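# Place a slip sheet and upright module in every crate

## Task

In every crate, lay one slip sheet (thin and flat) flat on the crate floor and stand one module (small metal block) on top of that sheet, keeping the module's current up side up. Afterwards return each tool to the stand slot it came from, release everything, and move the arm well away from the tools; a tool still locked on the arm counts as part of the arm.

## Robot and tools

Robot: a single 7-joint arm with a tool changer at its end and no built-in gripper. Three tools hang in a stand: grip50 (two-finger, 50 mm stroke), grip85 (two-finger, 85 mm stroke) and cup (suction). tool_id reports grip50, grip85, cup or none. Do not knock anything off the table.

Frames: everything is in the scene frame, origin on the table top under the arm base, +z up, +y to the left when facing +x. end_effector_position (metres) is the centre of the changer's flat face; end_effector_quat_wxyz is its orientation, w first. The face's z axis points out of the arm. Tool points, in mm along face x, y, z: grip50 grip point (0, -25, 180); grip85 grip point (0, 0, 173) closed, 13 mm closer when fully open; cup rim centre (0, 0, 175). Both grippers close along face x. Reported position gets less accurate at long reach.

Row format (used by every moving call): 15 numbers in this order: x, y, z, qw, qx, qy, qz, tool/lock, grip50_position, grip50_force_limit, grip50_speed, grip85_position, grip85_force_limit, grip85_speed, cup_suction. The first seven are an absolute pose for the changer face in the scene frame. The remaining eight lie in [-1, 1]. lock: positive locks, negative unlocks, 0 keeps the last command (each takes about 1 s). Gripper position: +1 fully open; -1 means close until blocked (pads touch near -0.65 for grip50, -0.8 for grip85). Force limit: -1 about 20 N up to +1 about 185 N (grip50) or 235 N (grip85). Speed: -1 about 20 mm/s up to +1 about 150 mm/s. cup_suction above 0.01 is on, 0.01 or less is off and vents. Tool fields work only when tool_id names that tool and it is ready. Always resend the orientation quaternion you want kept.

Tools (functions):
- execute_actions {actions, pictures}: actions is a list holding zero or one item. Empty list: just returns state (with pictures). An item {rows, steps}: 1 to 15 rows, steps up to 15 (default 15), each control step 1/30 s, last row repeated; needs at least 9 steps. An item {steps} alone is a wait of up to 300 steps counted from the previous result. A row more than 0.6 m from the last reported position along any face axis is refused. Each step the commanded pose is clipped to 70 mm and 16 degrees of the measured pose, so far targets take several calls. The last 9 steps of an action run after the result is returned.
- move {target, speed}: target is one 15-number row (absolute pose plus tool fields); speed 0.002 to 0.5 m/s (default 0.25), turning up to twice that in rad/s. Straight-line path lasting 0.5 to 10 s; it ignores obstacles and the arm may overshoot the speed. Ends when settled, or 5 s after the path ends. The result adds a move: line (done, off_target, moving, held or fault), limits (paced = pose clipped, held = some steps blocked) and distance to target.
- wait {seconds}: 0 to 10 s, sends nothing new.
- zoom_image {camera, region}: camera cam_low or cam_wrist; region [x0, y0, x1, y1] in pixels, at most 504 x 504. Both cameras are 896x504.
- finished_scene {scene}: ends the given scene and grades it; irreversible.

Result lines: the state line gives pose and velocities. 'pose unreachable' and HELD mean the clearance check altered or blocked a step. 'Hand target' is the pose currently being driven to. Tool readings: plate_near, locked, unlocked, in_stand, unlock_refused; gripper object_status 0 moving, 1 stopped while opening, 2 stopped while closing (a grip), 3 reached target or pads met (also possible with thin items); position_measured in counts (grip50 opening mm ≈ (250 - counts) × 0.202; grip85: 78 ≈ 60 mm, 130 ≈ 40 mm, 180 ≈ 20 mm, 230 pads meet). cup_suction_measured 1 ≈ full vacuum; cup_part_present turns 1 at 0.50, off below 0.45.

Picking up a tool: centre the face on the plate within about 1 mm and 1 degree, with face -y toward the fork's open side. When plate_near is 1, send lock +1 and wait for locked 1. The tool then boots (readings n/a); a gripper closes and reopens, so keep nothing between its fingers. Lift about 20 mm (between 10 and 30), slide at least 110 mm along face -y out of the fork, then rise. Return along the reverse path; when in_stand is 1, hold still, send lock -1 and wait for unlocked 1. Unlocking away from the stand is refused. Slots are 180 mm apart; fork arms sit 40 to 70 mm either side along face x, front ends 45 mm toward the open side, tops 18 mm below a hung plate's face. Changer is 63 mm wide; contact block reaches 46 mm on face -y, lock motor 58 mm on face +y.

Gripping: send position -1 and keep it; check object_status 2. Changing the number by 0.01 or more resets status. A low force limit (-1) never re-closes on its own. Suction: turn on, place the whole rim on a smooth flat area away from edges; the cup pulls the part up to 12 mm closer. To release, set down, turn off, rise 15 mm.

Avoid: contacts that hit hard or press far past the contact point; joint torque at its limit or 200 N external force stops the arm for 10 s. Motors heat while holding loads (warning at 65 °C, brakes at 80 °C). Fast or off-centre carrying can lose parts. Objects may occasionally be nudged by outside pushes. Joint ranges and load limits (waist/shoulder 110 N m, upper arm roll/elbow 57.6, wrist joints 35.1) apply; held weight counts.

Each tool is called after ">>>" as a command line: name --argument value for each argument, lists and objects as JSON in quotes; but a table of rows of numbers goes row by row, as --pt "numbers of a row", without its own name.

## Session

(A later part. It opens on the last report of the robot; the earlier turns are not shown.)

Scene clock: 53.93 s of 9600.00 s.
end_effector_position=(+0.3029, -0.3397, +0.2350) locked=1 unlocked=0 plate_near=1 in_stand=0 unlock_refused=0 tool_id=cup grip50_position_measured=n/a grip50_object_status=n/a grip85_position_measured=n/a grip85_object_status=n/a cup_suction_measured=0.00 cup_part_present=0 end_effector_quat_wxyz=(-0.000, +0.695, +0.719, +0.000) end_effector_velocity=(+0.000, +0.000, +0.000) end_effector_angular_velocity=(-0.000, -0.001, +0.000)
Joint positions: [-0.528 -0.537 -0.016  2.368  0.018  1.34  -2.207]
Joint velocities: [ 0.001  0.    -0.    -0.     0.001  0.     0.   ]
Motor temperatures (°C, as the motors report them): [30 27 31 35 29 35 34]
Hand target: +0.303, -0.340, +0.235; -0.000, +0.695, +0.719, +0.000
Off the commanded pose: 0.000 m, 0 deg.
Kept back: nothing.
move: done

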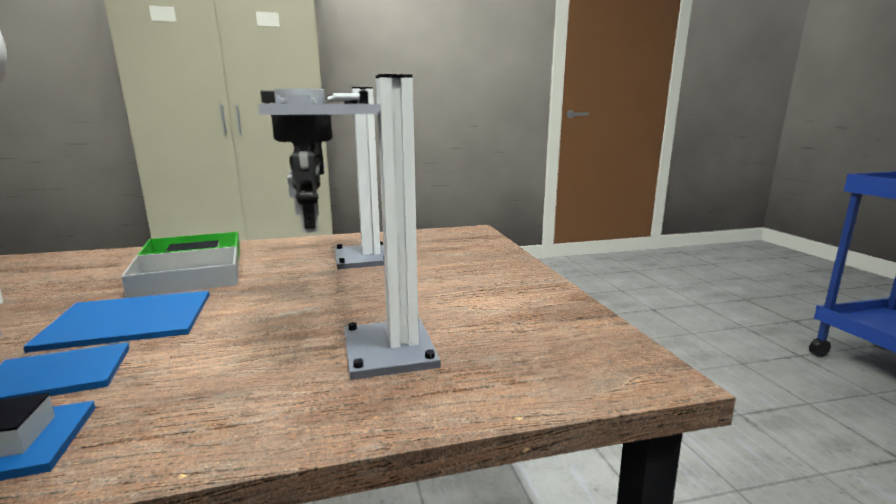

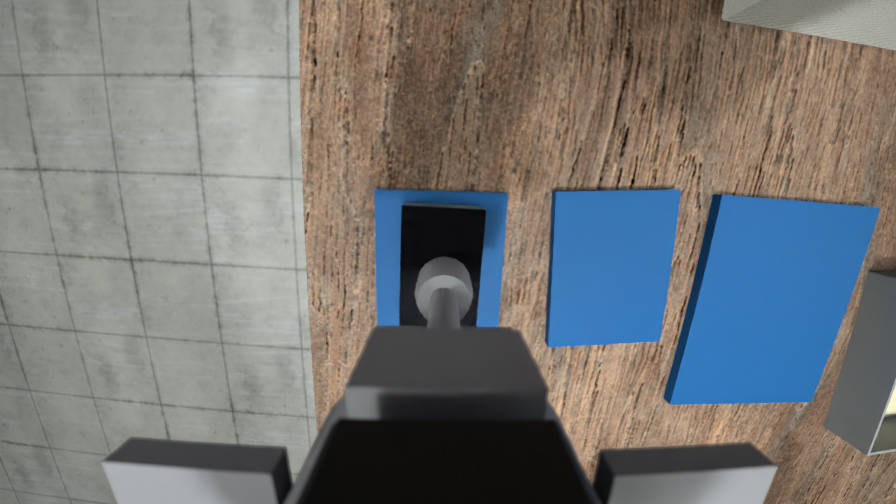

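>>> move --target '[0.306,-0.3425,0.213,0,0.713,0.701,0,0,1,0,0,1,0,0,1]' --speed 0.02

>>> move --target '[0.36,-0.3425,0.27,0,0.713,0.701,0,0,1,0,0,1,0,0,1]' --speed 0.08

>>> move --target '[0.382,0.163,0.27,0,0.672,0.74,0,0,1,0,0,1,0,0,1]' --speed 0.18

>>> move --target '[0.382,0.163,0.202,0,0.672,0.74,0,0,1,0,0,1,0,0,1]' --speed 0.03

>>> move --target '[0.382,0.163,0.204,0,0.672,0.74,0,0,1,0,0,1,0,0,0]' --speed 0.01

>>> move --target '[0.382,0.163,0.26,0,0.672,0.74,0,0,1,0,0,1,0,0,0]' --speed 0.1

>>> move --target '[0.5,0.173,0.381,0,0.7071,0.7071,0,0,1,0,0,1,0,0,0]'

>>> move --target '[0.6368,0.173,0.381,0,0.7071,0.7071,0,0,1,0,0,1,0,0,0]' --speed 0.1

>>> move --target '[0.6368,0.173,0.361,0,0.7071,0.7071,0,0,1,0,0,1,0,0,0]' --speed 0.02

>>> move --target '[0.6368,0.173,0.361,0,0.7071,0.7071,0,-1,1,0,0,1,0,0,0]'

>>> wait --seconds 0.6

Scene clock: 56.13 s of 9600.00 s.
end_effector_position=(+0.3059, -0.3425, +0.2129) locked=1 unlocked=0 plate_near=1 in_stand=0 unlock_refused=0 tool_id=cup grip50_position_measured=n/a grip50_object_status=n/a grip85_position_measured=n/a grip85_object_status=n/a cup_suction_measured=0.94 cup_part_present=1 end_effector_quat_wxyz=(-0.000, +0.713, +0.701, -0.000) end_effector_velocity=(+0.000, +0.000, +0.000) end_effector_angular_velocity=(-0.000, -0.000, +0.000)
Joint positions: [-0.522 -0.61  -0.019  2.343  0.036  1.388 -2.17 ]
Joint velocities: [ 0.  0. -0.  0.  0.  0. -0.]
Motor temperatures (°C, as the motors report them): [30 27 31 35 29 35 34]
Hand target: +0.306, -0.343, +0.213; +0.000, +0.713, +0.701, -0.000
Off the commanded pose: 0.000 m, 0 deg.
Kept back: nothing.
move: done

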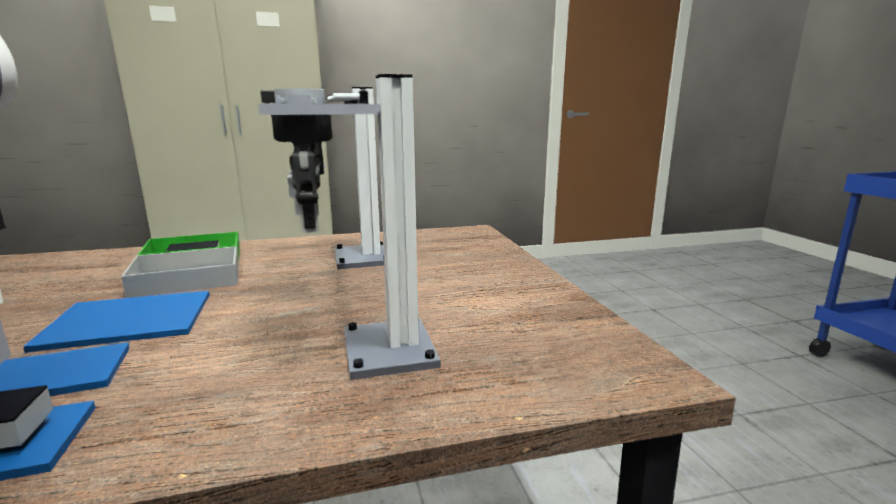

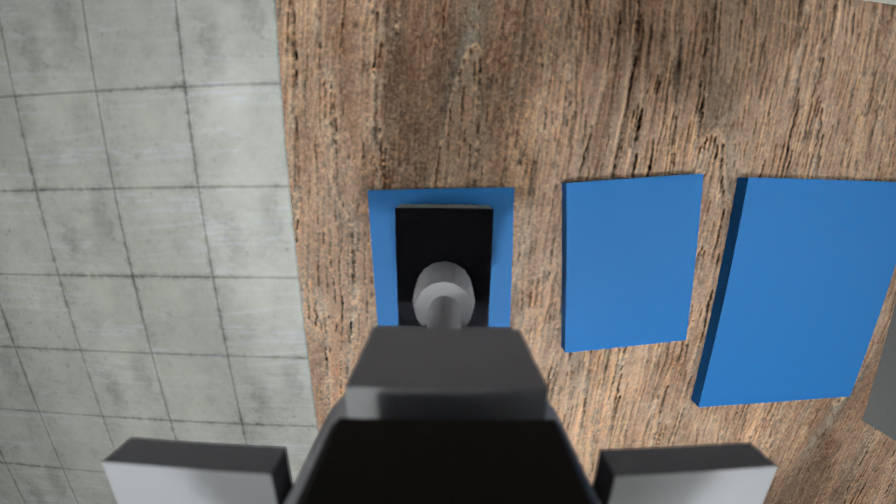

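Scene clock: 57.37 s of 9600.00 s.
end_effector_position=(+0.3602, -0.3423, +0.2697) locked=1 unlocked=0 plate_near=1 in_stand=0 unlock_refused=0 tool_id=cup grip50_position_measured=n/a grip50_object_status=n/a grip85_position_measured=n/a grip85_object_status=n/a cup_suction_measured=0.99 cup_part_present=1 end_effector_quat_wxyz=(-0.000, +0.713, +0.701, +0.000) end_effector_velocity=(+0.000, -0.000, -0.000) end_effector_angular_velocity=(-0.000, +0.000, +0.001)
Joint positions: [-0.463 -0.483 -0.022  2.253  0.017  1.171 -2.093]
Joint velocities: [-0.    -0.    -0.    -0.001 -0.    -0.    -0.001]
Motor temperatures (°C, as the motors report them): [30 27 31 35 29 35 34]
Hand target: +0.360, -0.342, +0.270; -0.000, +0.713, +0.701, +0.000
Off the commanded pose: 0.000 m, 0 deg.
Kept back: nothing.
move: done

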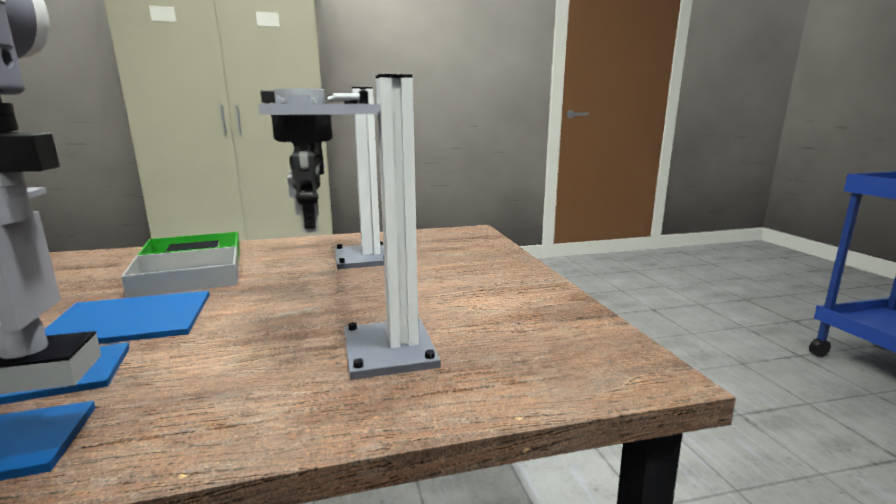

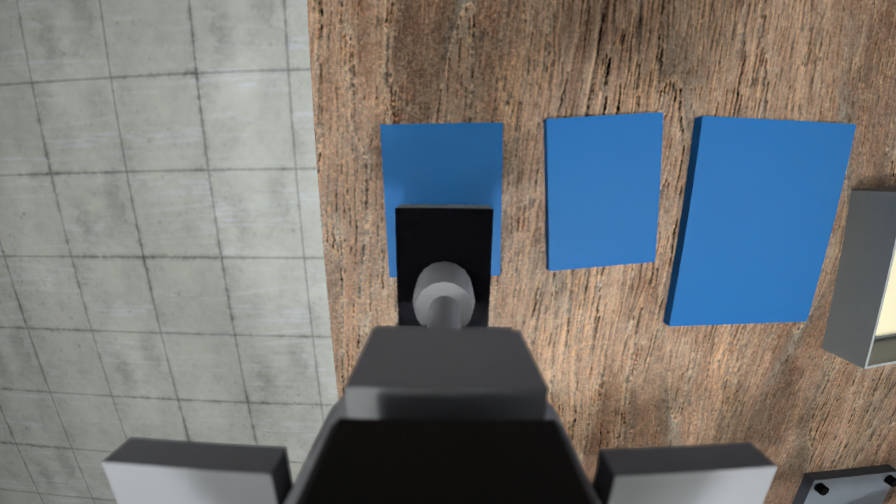

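Scene clock: 60.50 s of 9600.00 s.
end_effector_position=(+0.3825, +0.1619, +0.2700) locked=1 unlocked=0 plate_near=1 in_stand=0 unlock_refused=0 tool_id=cup grip50_position_measured=n/a grip50_object_status=n/a grip85_position_measured=n/a grip85_object_status=n/a cup_suction_measured=0.99 cup_part_present=1 end_effector_quat_wxyz=(+0.001, +0.672, +0.740, -0.001) end_effector_velocity=(+0.000, -0.001, +0.000) end_effector_angular_velocity=(+0.000, -0.000, -0.001)
Joint positions: [ 0.632 -0.391  0.061  2.495 -0.128  1.309 -0.896]
Joint velocities: [-0.002  0.     0.     0.    -0.     0.     0.   ]
Motor temperatures (°C, as the motors report them): [30 27 31 35 29 35 34]
Hand target: +0.383, +0.162, +0.270; +0.001, +0.672, +0.740, -0.001
Off the commanded pose: 0.001 m, 0 deg.
Kept back: nothing.
move: done

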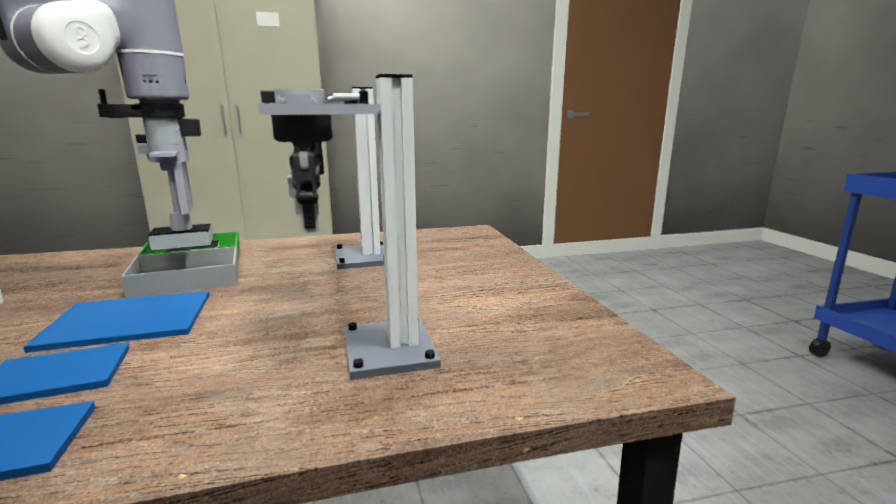

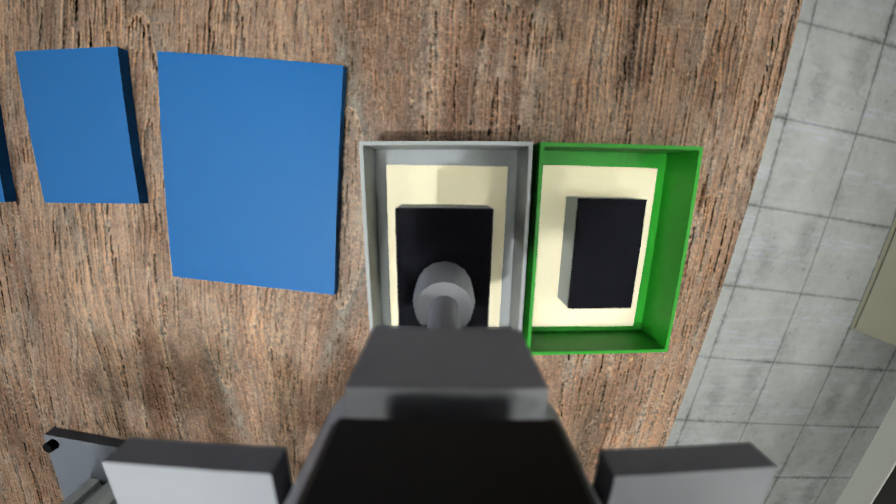

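Scene clock: 63.00 s of 9600.00 s.
end_effector_position=(+0.3820, +0.1628, +0.2021) locked=1 unlocked=0 plate_near=1 in_stand=0 unlock_refused=0 tool_id=cup grip50_position_measured=n/a grip50_object_status=n/a grip85_position_measured=n/a grip85_object_status=n/a cup_suction_measured=0.99 cup_part_present=1 end_effector_quat_wxyz=(+0.001, +0.672, +0.741, -0.000) end_effector_velocity=(+0.000, +0.000, +0.000) end_effector_angular_velocity=(+0.000, -0.001, -0.000)
Joint positions: [ 0.69  -0.627 -0.006  2.483 -0.144  1.537 -0.881]
Joint velocities: [ 0.     0.001 -0.     0.    -0.     0.     0.   ]
Motor temperatures (°C, as the motors report them): [30 27 31 35 29 35 34]
Hand target: +0.382, +0.163, +0.202; +0.001, +0.672, +0.740, -0.000
Off the commanded pose: 0.000 m, 0 deg.
Kept back: nothing.
move: done

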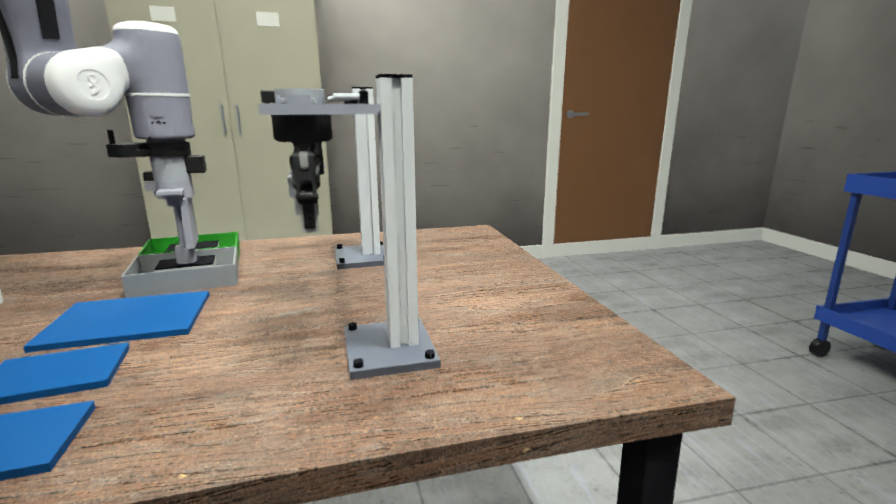

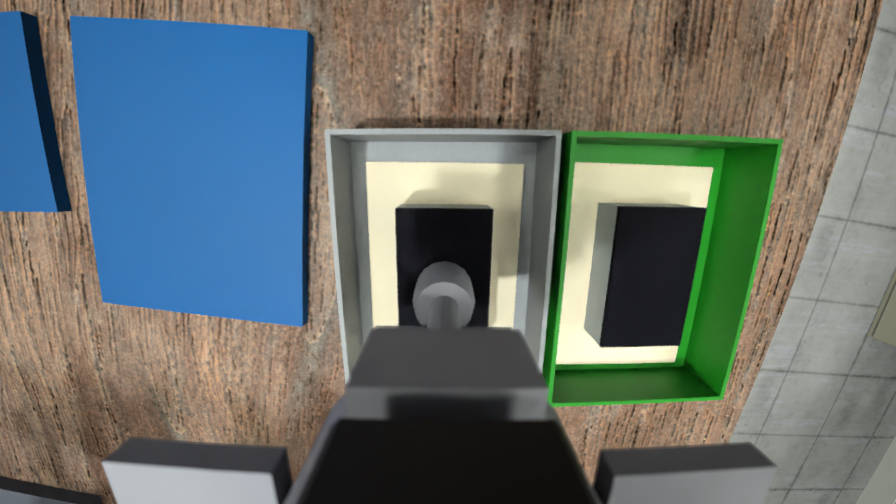

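Scene clock: 63.70 s of 9600.00 s.
end_effector_position=(+0.3822, +0.1632, +0.2042) locked=1 unlocked=0 plate_near=1 in_stand=0 unlock_refused=0 tool_id=cup grip50_position_measured=n/a grip50_object_status=n/a grip85_position_measured=n/a grip85_object_status=n/a cup_suction_measured=0.00 cup_part_present=0 end_effector_quat_wxyz=(+0.000, +0.672, +0.740, +0.000) end_effector_velocity=(-0.000, +0.000, +0.000) end_effector_angular_velocity=(+0.000, +0.000, +0.000)
Joint positions: [ 0.687 -0.62  -0.003  2.484 -0.144  1.531 -0.881]
Joint velocities: [ 0.  0.  0.  0.  0.  0. -0.]
Motor temperatures (°C, as the motors report them): [30 27 31 35 29 35 34]
Hand target: +0.382, +0.163, +0.204; -0.000, +0.672, +0.740, -0.000
Off the commanded pose: 0.000 m, 0 deg.
Kept back: nothing.
move: done

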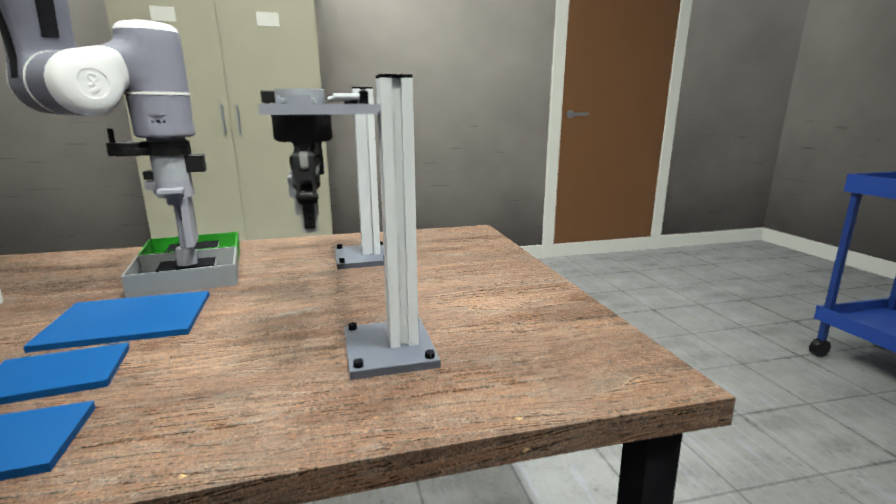

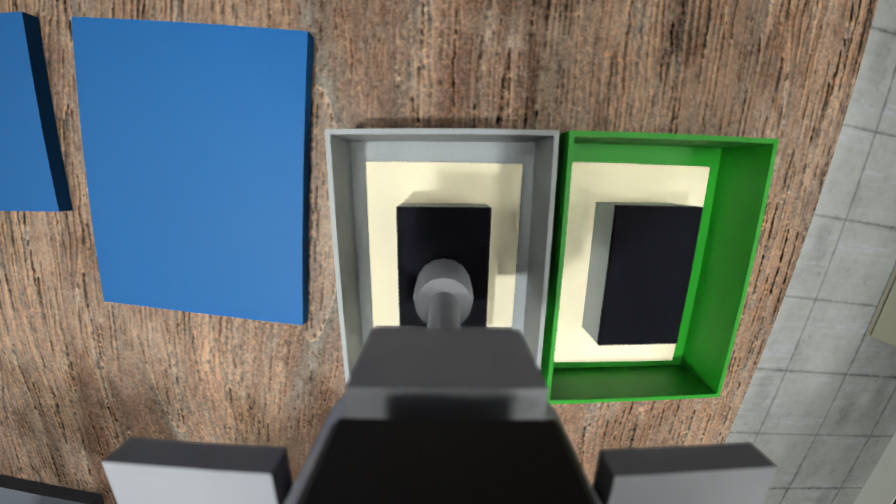

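Scene clock: 64.53 s of 9600.00 s.
end_effector_position=(+0.3819, +0.1632, +0.2599) locked=1 unlocked=0 plate_near=1 in_stand=0 unlock_refused=0 tool_id=cup grip50_position_measured=n/a grip50_object_status=n/a grip85_position_measured=n/a grip85_object_status=n/a cup_suction_measured=0.00 cup_part_present=0 end_effector_quat_wxyz=(-0.000, +0.672, +0.740, +0.000) end_effector_velocity=(+0.000, -0.000, -0.000) end_effector_angular_velocity=(+0.000, +0.000, -0.001)
Joint positions: [ 0.639 -0.425  0.055  2.496 -0.13   1.346 -0.893]
Joint velocities: [-0.    -0.001 -0.    -0.     0.001  0.001  0.   ]
Motor temperatures (°C, as the motors report them): [30 27 31 35 29 35 34]
Hand target: +0.382, +0.163, +0.260; -0.001, +0.672, +0.740, +0.000
Off the commanded pose: 0.000 m, 0 deg.
Kept back: nothing.
move: done

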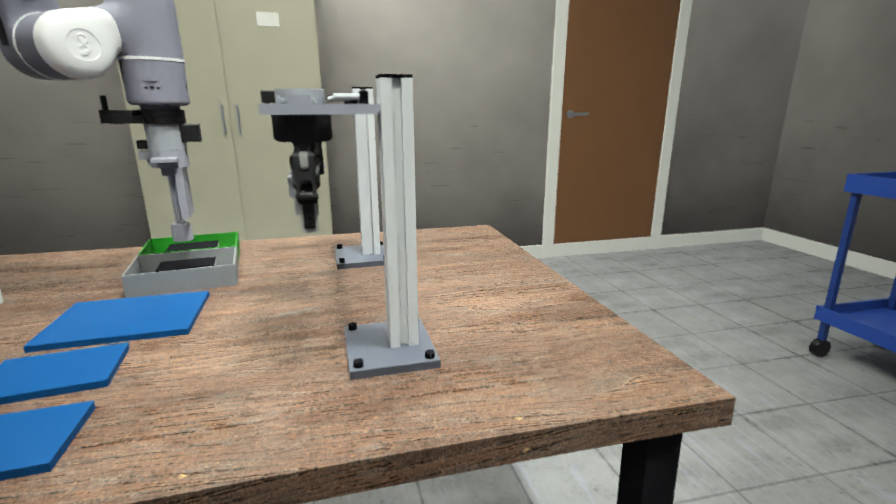

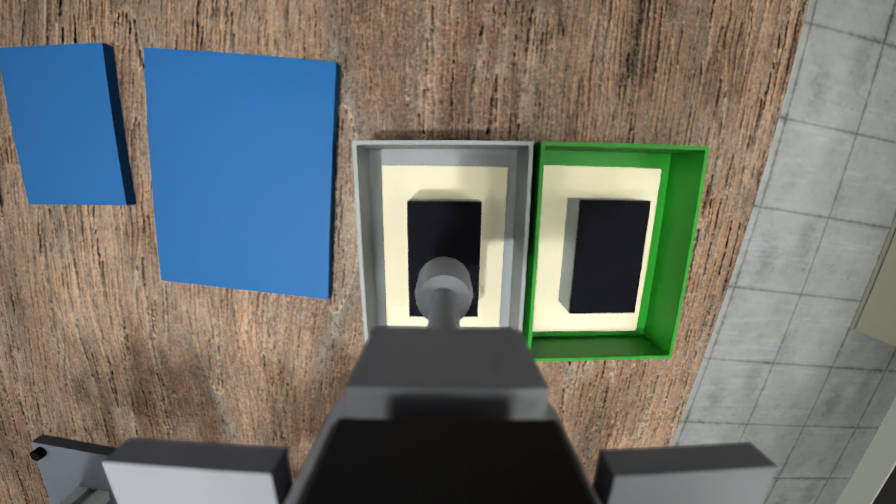

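Scene clock: 65.67 s of 9600.00 s.
end_effector_position=(+0.4999, +0.1735, +0.3805) locked=1 unlocked=0 plate_near=1 in_stand=0 unlock_refused=0 tool_id=cup grip50_position_measured=n/a grip50_object_status=n/a grip85_position_measured=n/a grip85_object_status=n/a cup_suction_measured=0.00 cup_part_present=0 end_effector_quat_wxyz=(-0.001, +0.707, +0.707, +0.000) end_effector_velocity=(-0.000, +0.000, -0.000) end_effector_angular_velocity=(-0.000, +0.000, +0.000)
Joint positions: [ 0.523 -0.297  0.075  2.105 -0.041  0.828 -0.988]
Joint velocities: [ 0.  0. -0.  0. -0. -0.  0.]
Motor temperatures (°C, as the motors report them): [30 27 31 35 29 35 34]
Hand target: +0.500, +0.174, +0.381; -0.001, +0.707, +0.707, +0.000
Off the commanded pose: 0.001 m, 0 deg.
Kept back: nothing.
move: done

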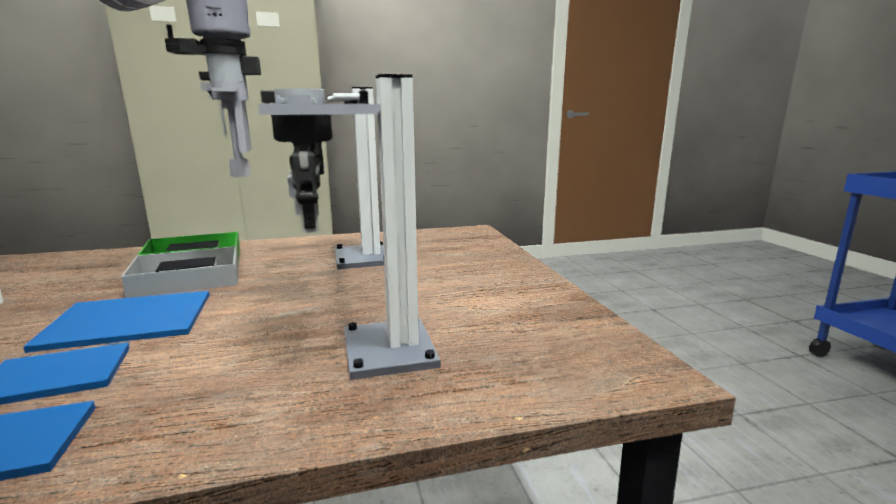

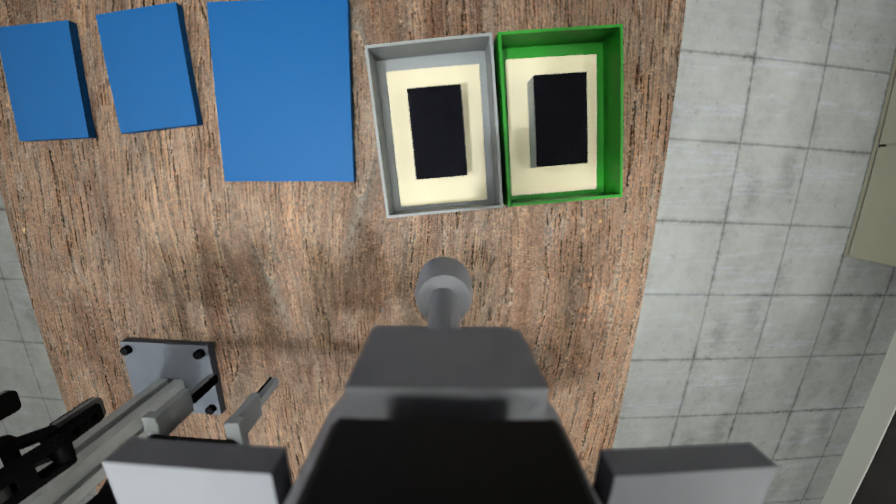

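Scene clock: 67.33 s of 9600.00 s.
end_effector_position=(+0.6368, +0.1732, +0.3809) locked=1 unlocked=0 plate_near=1 in_stand=0 unlock_refused=0 tool_id=cup grip50_position_measured=n/a grip50_object_status=n/a grip85_position_measured=n/a grip85_object_status=n/a cup_suction_measured=0.00 cup_part_present=0 end_effector_quat_wxyz=(+0.000, +0.707, +0.707, -0.000) end_effector_velocity=(+0.000, +0.000, +0.001) end_effector_angular_velocity=(+0.001, -0.001, +0.000)
Joint positions: [ 0.462 -0.555  0.026  1.685 -0.027  0.668 -1.112]
Joint velocities: [ 0.     0.001  0.    -0.     0.    -0.     0.   ]
Motor temperatures (°C, as the motors report them): [30 27 31 35 29 35 34]
Hand target: +0.637, +0.173, +0.381; +0.000, +0.707, +0.707, +0.000
Off the commanded pose: 0.000 m, 0 deg.
Kept back: nothing.
move: done

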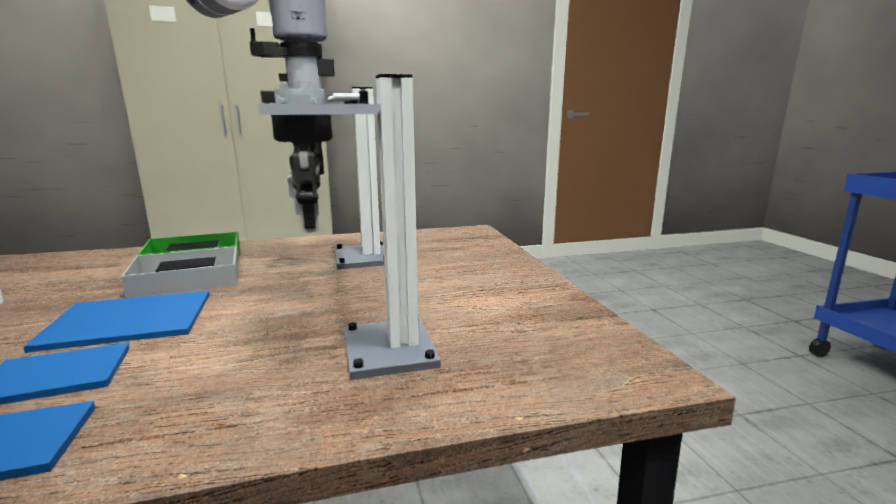

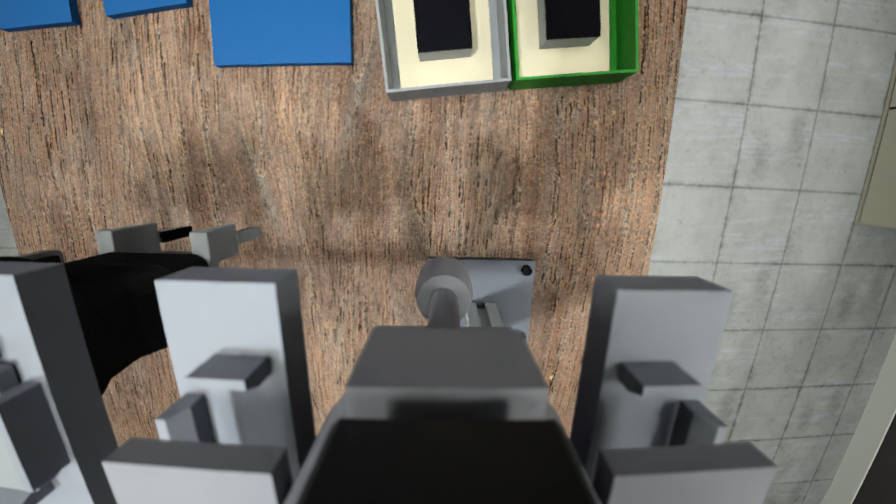

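Scene clock: 68.57 s of 9600.00 s.
end_effector_position=(+0.6368, +0.1729, +0.3609) locked=1 unlocked=0 plate_near=1 in_stand=1 unlock_refused=0 tool_id=cup grip50_position_measured=n/a grip50_object_status=n/a grip85_position_measured=n/a grip85_object_status=n/a cup_suction_measured=0.00 cup_part_present=0 end_effector_quat_wxyz=(-0.000, +0.707, +0.707, -0.000) end_effector_velocity=(-0.000, -0.000, -0.000) end_effector_angular_velocity=(+0.000, +0.001, -0.001)
Joint positions: [ 0.463 -0.585  0.024  1.698 -0.027  0.711 -1.112]
Joint velocities: [-0.    -0.     0.     0.     0.001 -0.     0.   ]
Motor temperatures (°C, as the motors report them): [30 27 31 35 29 35 34]
Hand target: +0.637, +0.173, +0.361; +0.000, +0.707, +0.707, -0.000
Off the commanded pose: 0.000 m, 0 deg.
Kept back: nothing.
move: done

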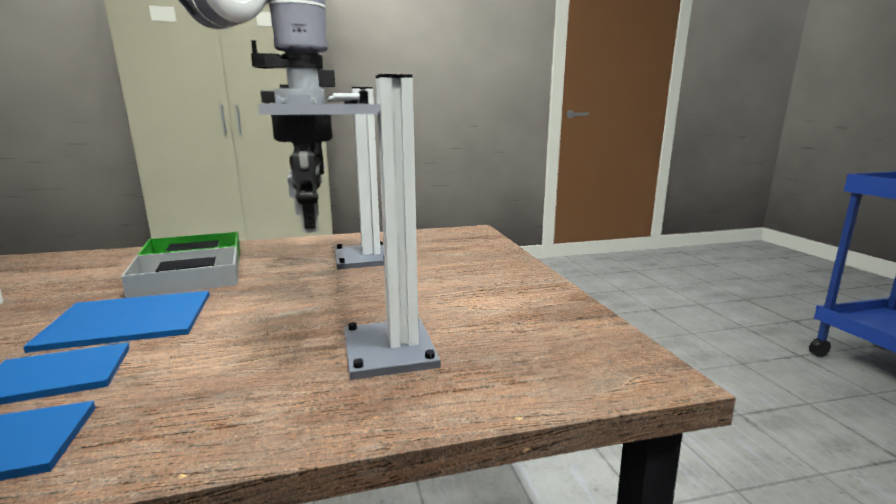

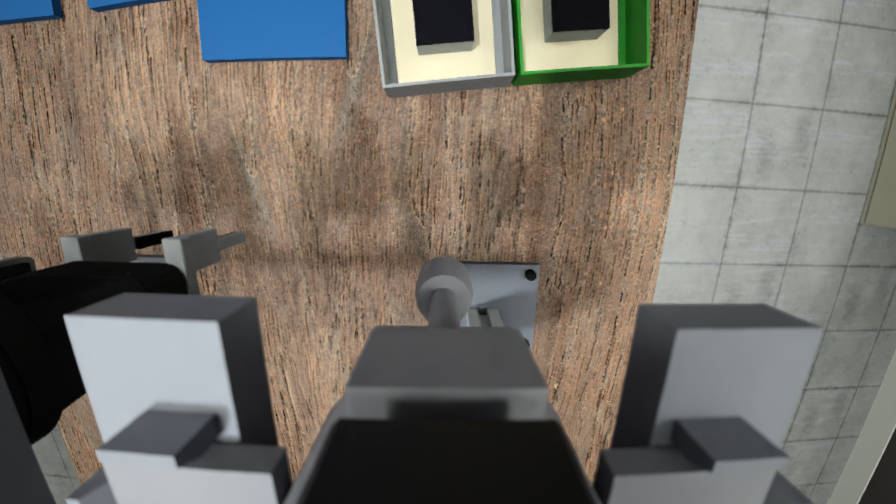

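Scene clock: 69.27 s of 9600.00 s.
end_effector_position=(+0.6367, +0.1729, +0.3609) locked=0 unlocked=0 plate_near=1 in_stand=1 unlock_refused=0 tool_id=none grip50_position_measured=n/a grip50_object_status=n/a grip85_position_measured=n/a grip85_object_status=n/a cup_suction_measured=n/a cup_part_present=n/a end_effector_quat_wxyz=(-0.000, +0.707, +0.707, -0.000) end_effector_velocity=(+0.000, -0.000, +0.000) end_effector_angular_velocity=(-0.001, -0.000, -0.000)
Joint positions: [ 0.463 -0.585  0.024  1.698 -0.027  0.71  -1.112]
Joint velocities: [-0.    -0.    -0.    -0.    -0.001 -0.     0.   ]
Motor temperatures (°C, as the motors report them): [30 27 31 35 29 35 34]
Hand target: +0.637, +0.173, +0.361; -0.000, +0.707, +0.707, +0.000
Off the commanded pose: 0.000 m, 0 deg.
Kept back: nothing.
move: done

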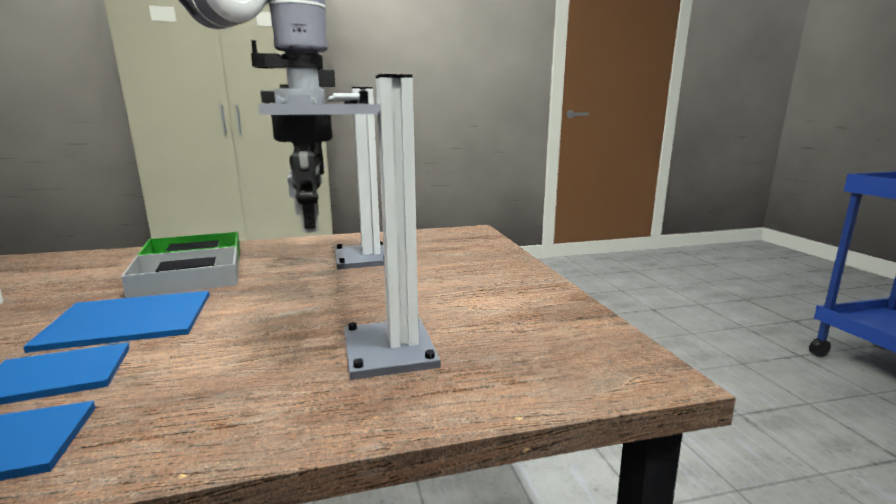

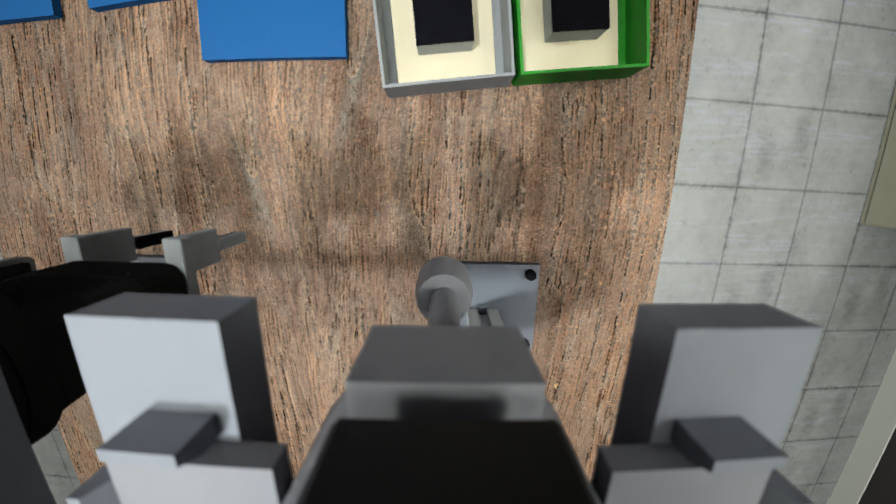

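Scene clock: 69.87 s of 9600.00 s.
end_effector_position=(+0.6367, +0.1729, +0.3609) locked=0 unlocked=1 plate_near=1 in_stand=1 unlock_refused=0 tool_id=none grip50_position_measured=n/a grip50_object_status=n/a grip85_position_measured=n/a grip85_object_status=n/a cup_suction_measured=n/a cup_part_present=n/a end_effector_quat_wxyz=(-0.000, +0.707, +0.707, -0.000) end_effector_velocity=(-0.000, +0.000, +0.000) end_effector_angular_velocity=(-0.000, +0.000, +0.000)
Joint positions: [ 0.463 -0.585  0.024  1.698 -0.027  0.71  -1.112]
Joint velocities: [ 0. -0.  0. -0. -0. -0.  0.]
Motor temperatures (°C, as the motors report them): [30 27 31 35 29 35 34]
Hand target: +0.637, +0.173, +0.361; -0.000, +0.707, +0.707, +0.000
Off the commanded pose: 0.000 m, 0 deg.
Kept back: nothing.
Steps of this call (steps 1 to 18: nothing new was sent). Readings (end_effector_position | what the end effector reports):
1: (+0.6367, +0.1729, +0.3609) | locked=0 unlocked=0 plate_near=1 in_stand=1 unlock_refused=0 tool_id=none grip50_position_measured=n/a grip50_object_status=n/a grip85_position_measured=n/a grip85_object_status=n/a cup_suction_measured=n/a cup_part_present=n/a
2: (+0.6367, +0.1729, +0.3609) | locked=0 unlocked=0 plate_near=1 in_stand=1 unlock_refused=0 tool_id=none grip50_position_measured=n/a grip50_object_status=n/a grip85_position_measured=n/a grip85_object_status=n/a cup_suction_measured=n/a cup_part_present=n/a
4: (+0.6367, +0.1729, +0.3609) | locked=0 unlocked=1 plate_near=1 in_stand=1 unlock_refused=0 tool_id=none grip50_position_measured=n/a grip50_object_status=n/a grip85_position_measured=n/a grip85_object_status=n/a cup_suction_measured=n/a cup_part_present=n/a
8: (+0.6367, +0.1729, +0.3609) | locked=0 unlocked=1 plate_near=1 in_stand=1 unlock_refused=0 tool_id=none grip50_position_measured=n/a grip50_object_status=n/a grip85_position_measured=n/a grip85_object_status=n/a cup_suction_measured=n/a cup_part_present=n/a
18: the state above

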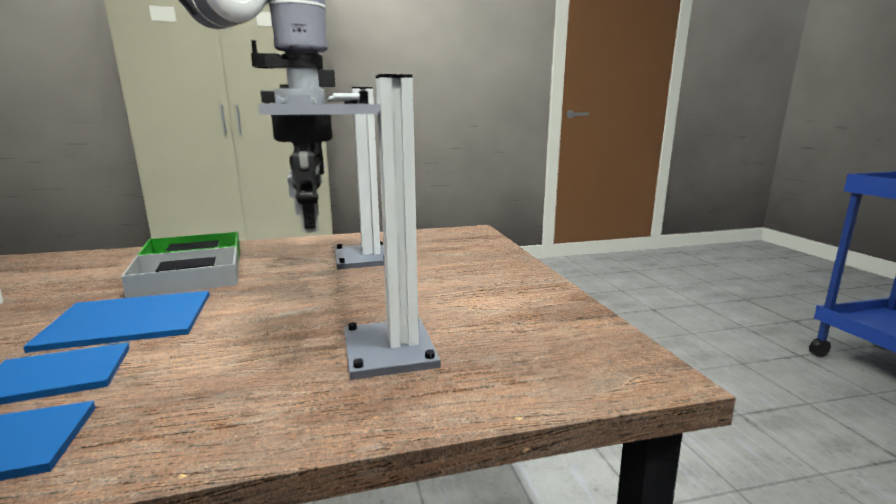

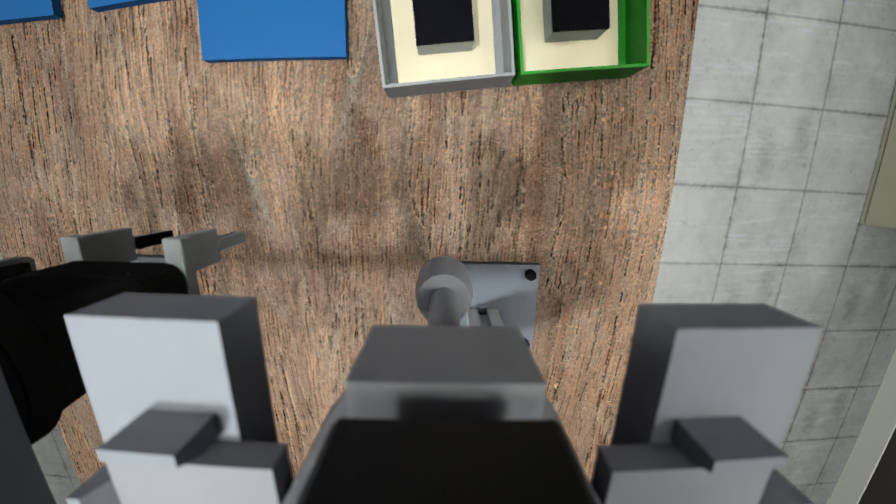

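>>> move --target '[0.6368,0.173,0.41,0,0.7071,0.7071,0,0,1,0,0,1,0,0,0]' --speed 0.08

>>> move --target '[0.42,0.1,0.55,0,0.7071,0.7071,0,0,1,0,0,1,0,0,0]'

>>> finished_scene --scene 2

Scene clock: 70.97 s of 9600.00 s.
end_effector_position=(+0.6368, +0.1732, +0.4100) locked=0 unlocked=1 plate_near=0 in_stand=0 unlock_refused=0 tool_id=none grip50_position_measured=n/a grip50_object_status=n/a grip85_position_measured=n/a grip85_object_status=n/a cup_suction_measured=n/a cup_part_present=n/a end_effector_quat_wxyz=(-0.000, +0.707, +0.707, -0.000) end_effector_velocity=(+0.000, -0.000, -0.000) end_effector_angular_velocity=(-0.000, +0.000, +0.000)
Joint positions: [ 0.46  -0.515  0.029  1.661 -0.027  0.605 -1.112]
Joint velocities: [-0. -0.  0. -0. -0. -0. -0.]
Motor temperatures (°C, as the motors report them): [30 27 31 35 29 35 34]
Hand target: +0.637, +0.173, +0.410; -0.000, +0.707, +0.707, +0.000
Off the commanded pose: 0.000 m, 0 deg.
Kept back: nothing.
move: done

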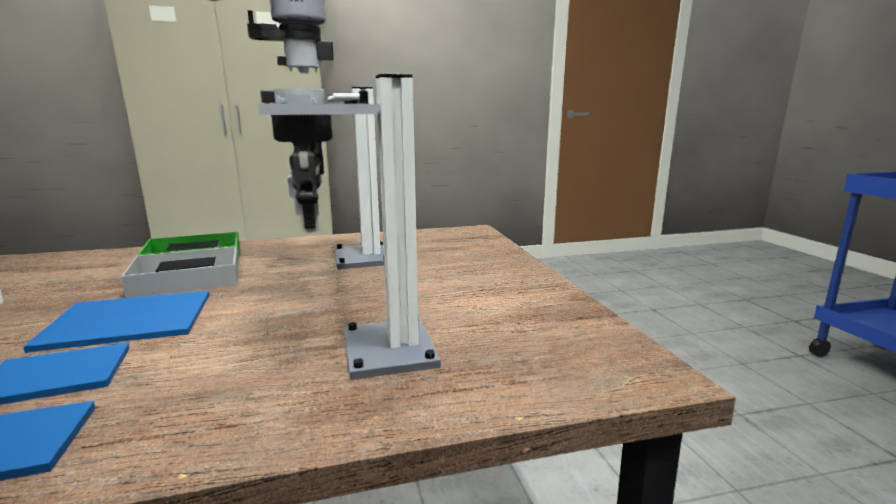

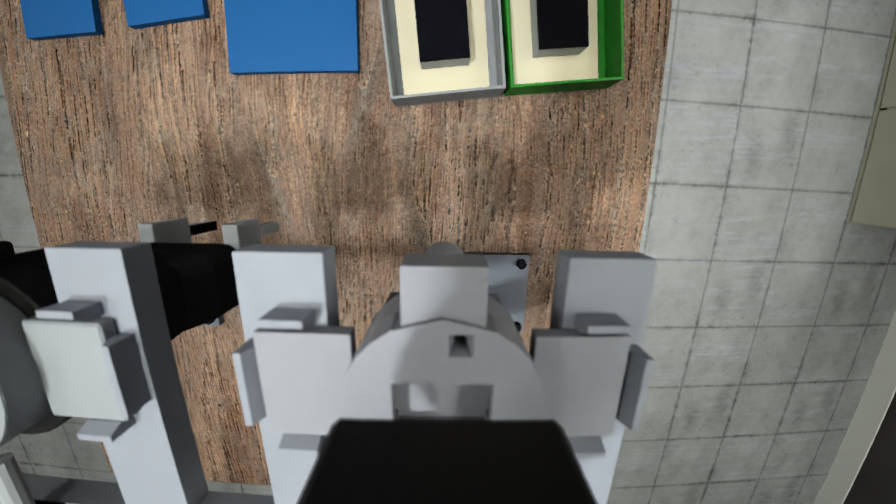

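Scene clock: 72.43 s of 9600.00 s.
end_effector_position=(+0.4202, +0.1001, +0.5500) locked=0 unlocked=1 plate_near=0 in_stand=0 unlock_refused=0 tool_id=none grip50_position_measured=n/a grip50_object_status=n/a grip85_position_measured=n/a grip85_object_status=n/a cup_suction_measured=n/a cup_part_present=n/a end_effector_quat_wxyz=(-0.001, +0.707, +0.707, +0.000) end_effector_velocity=(+0.000, +0.000, -0.001) end_effector_angular_velocity=(-0.001, +0.002, -0.000)
Joint positions: [ 0.417  0.18   0.122  2.115  0.017  0.364 -1.082]
Joint velocities: [ 0.    -0.002  0.     0.     0.    -0.     0.   ]
Motor temperatures (°C, as the motors report them): [30 27 31 35 29 35 34]
Hand target: +0.420, +0.100, +0.550; -0.001, +0.707, +0.707, +0.000
Off the commanded pose: 0.000 m, 0 deg.
Kept back: nothing.
move: done

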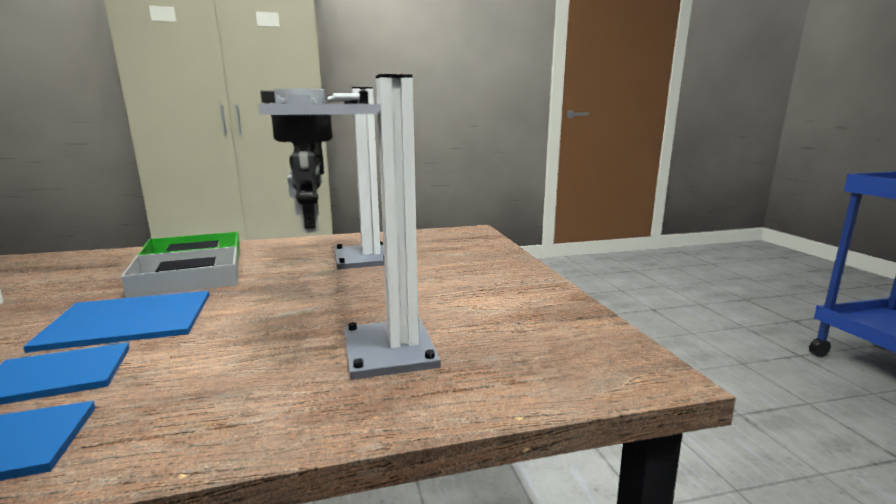

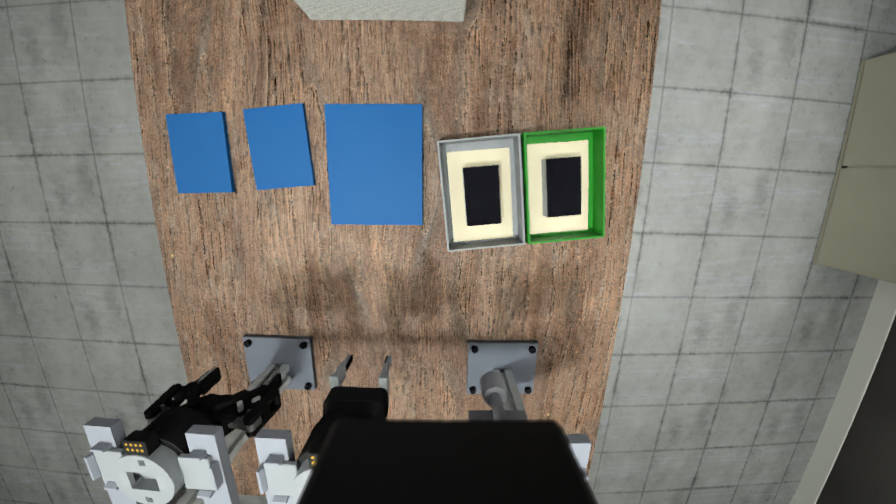

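The scene is finished: the task was done.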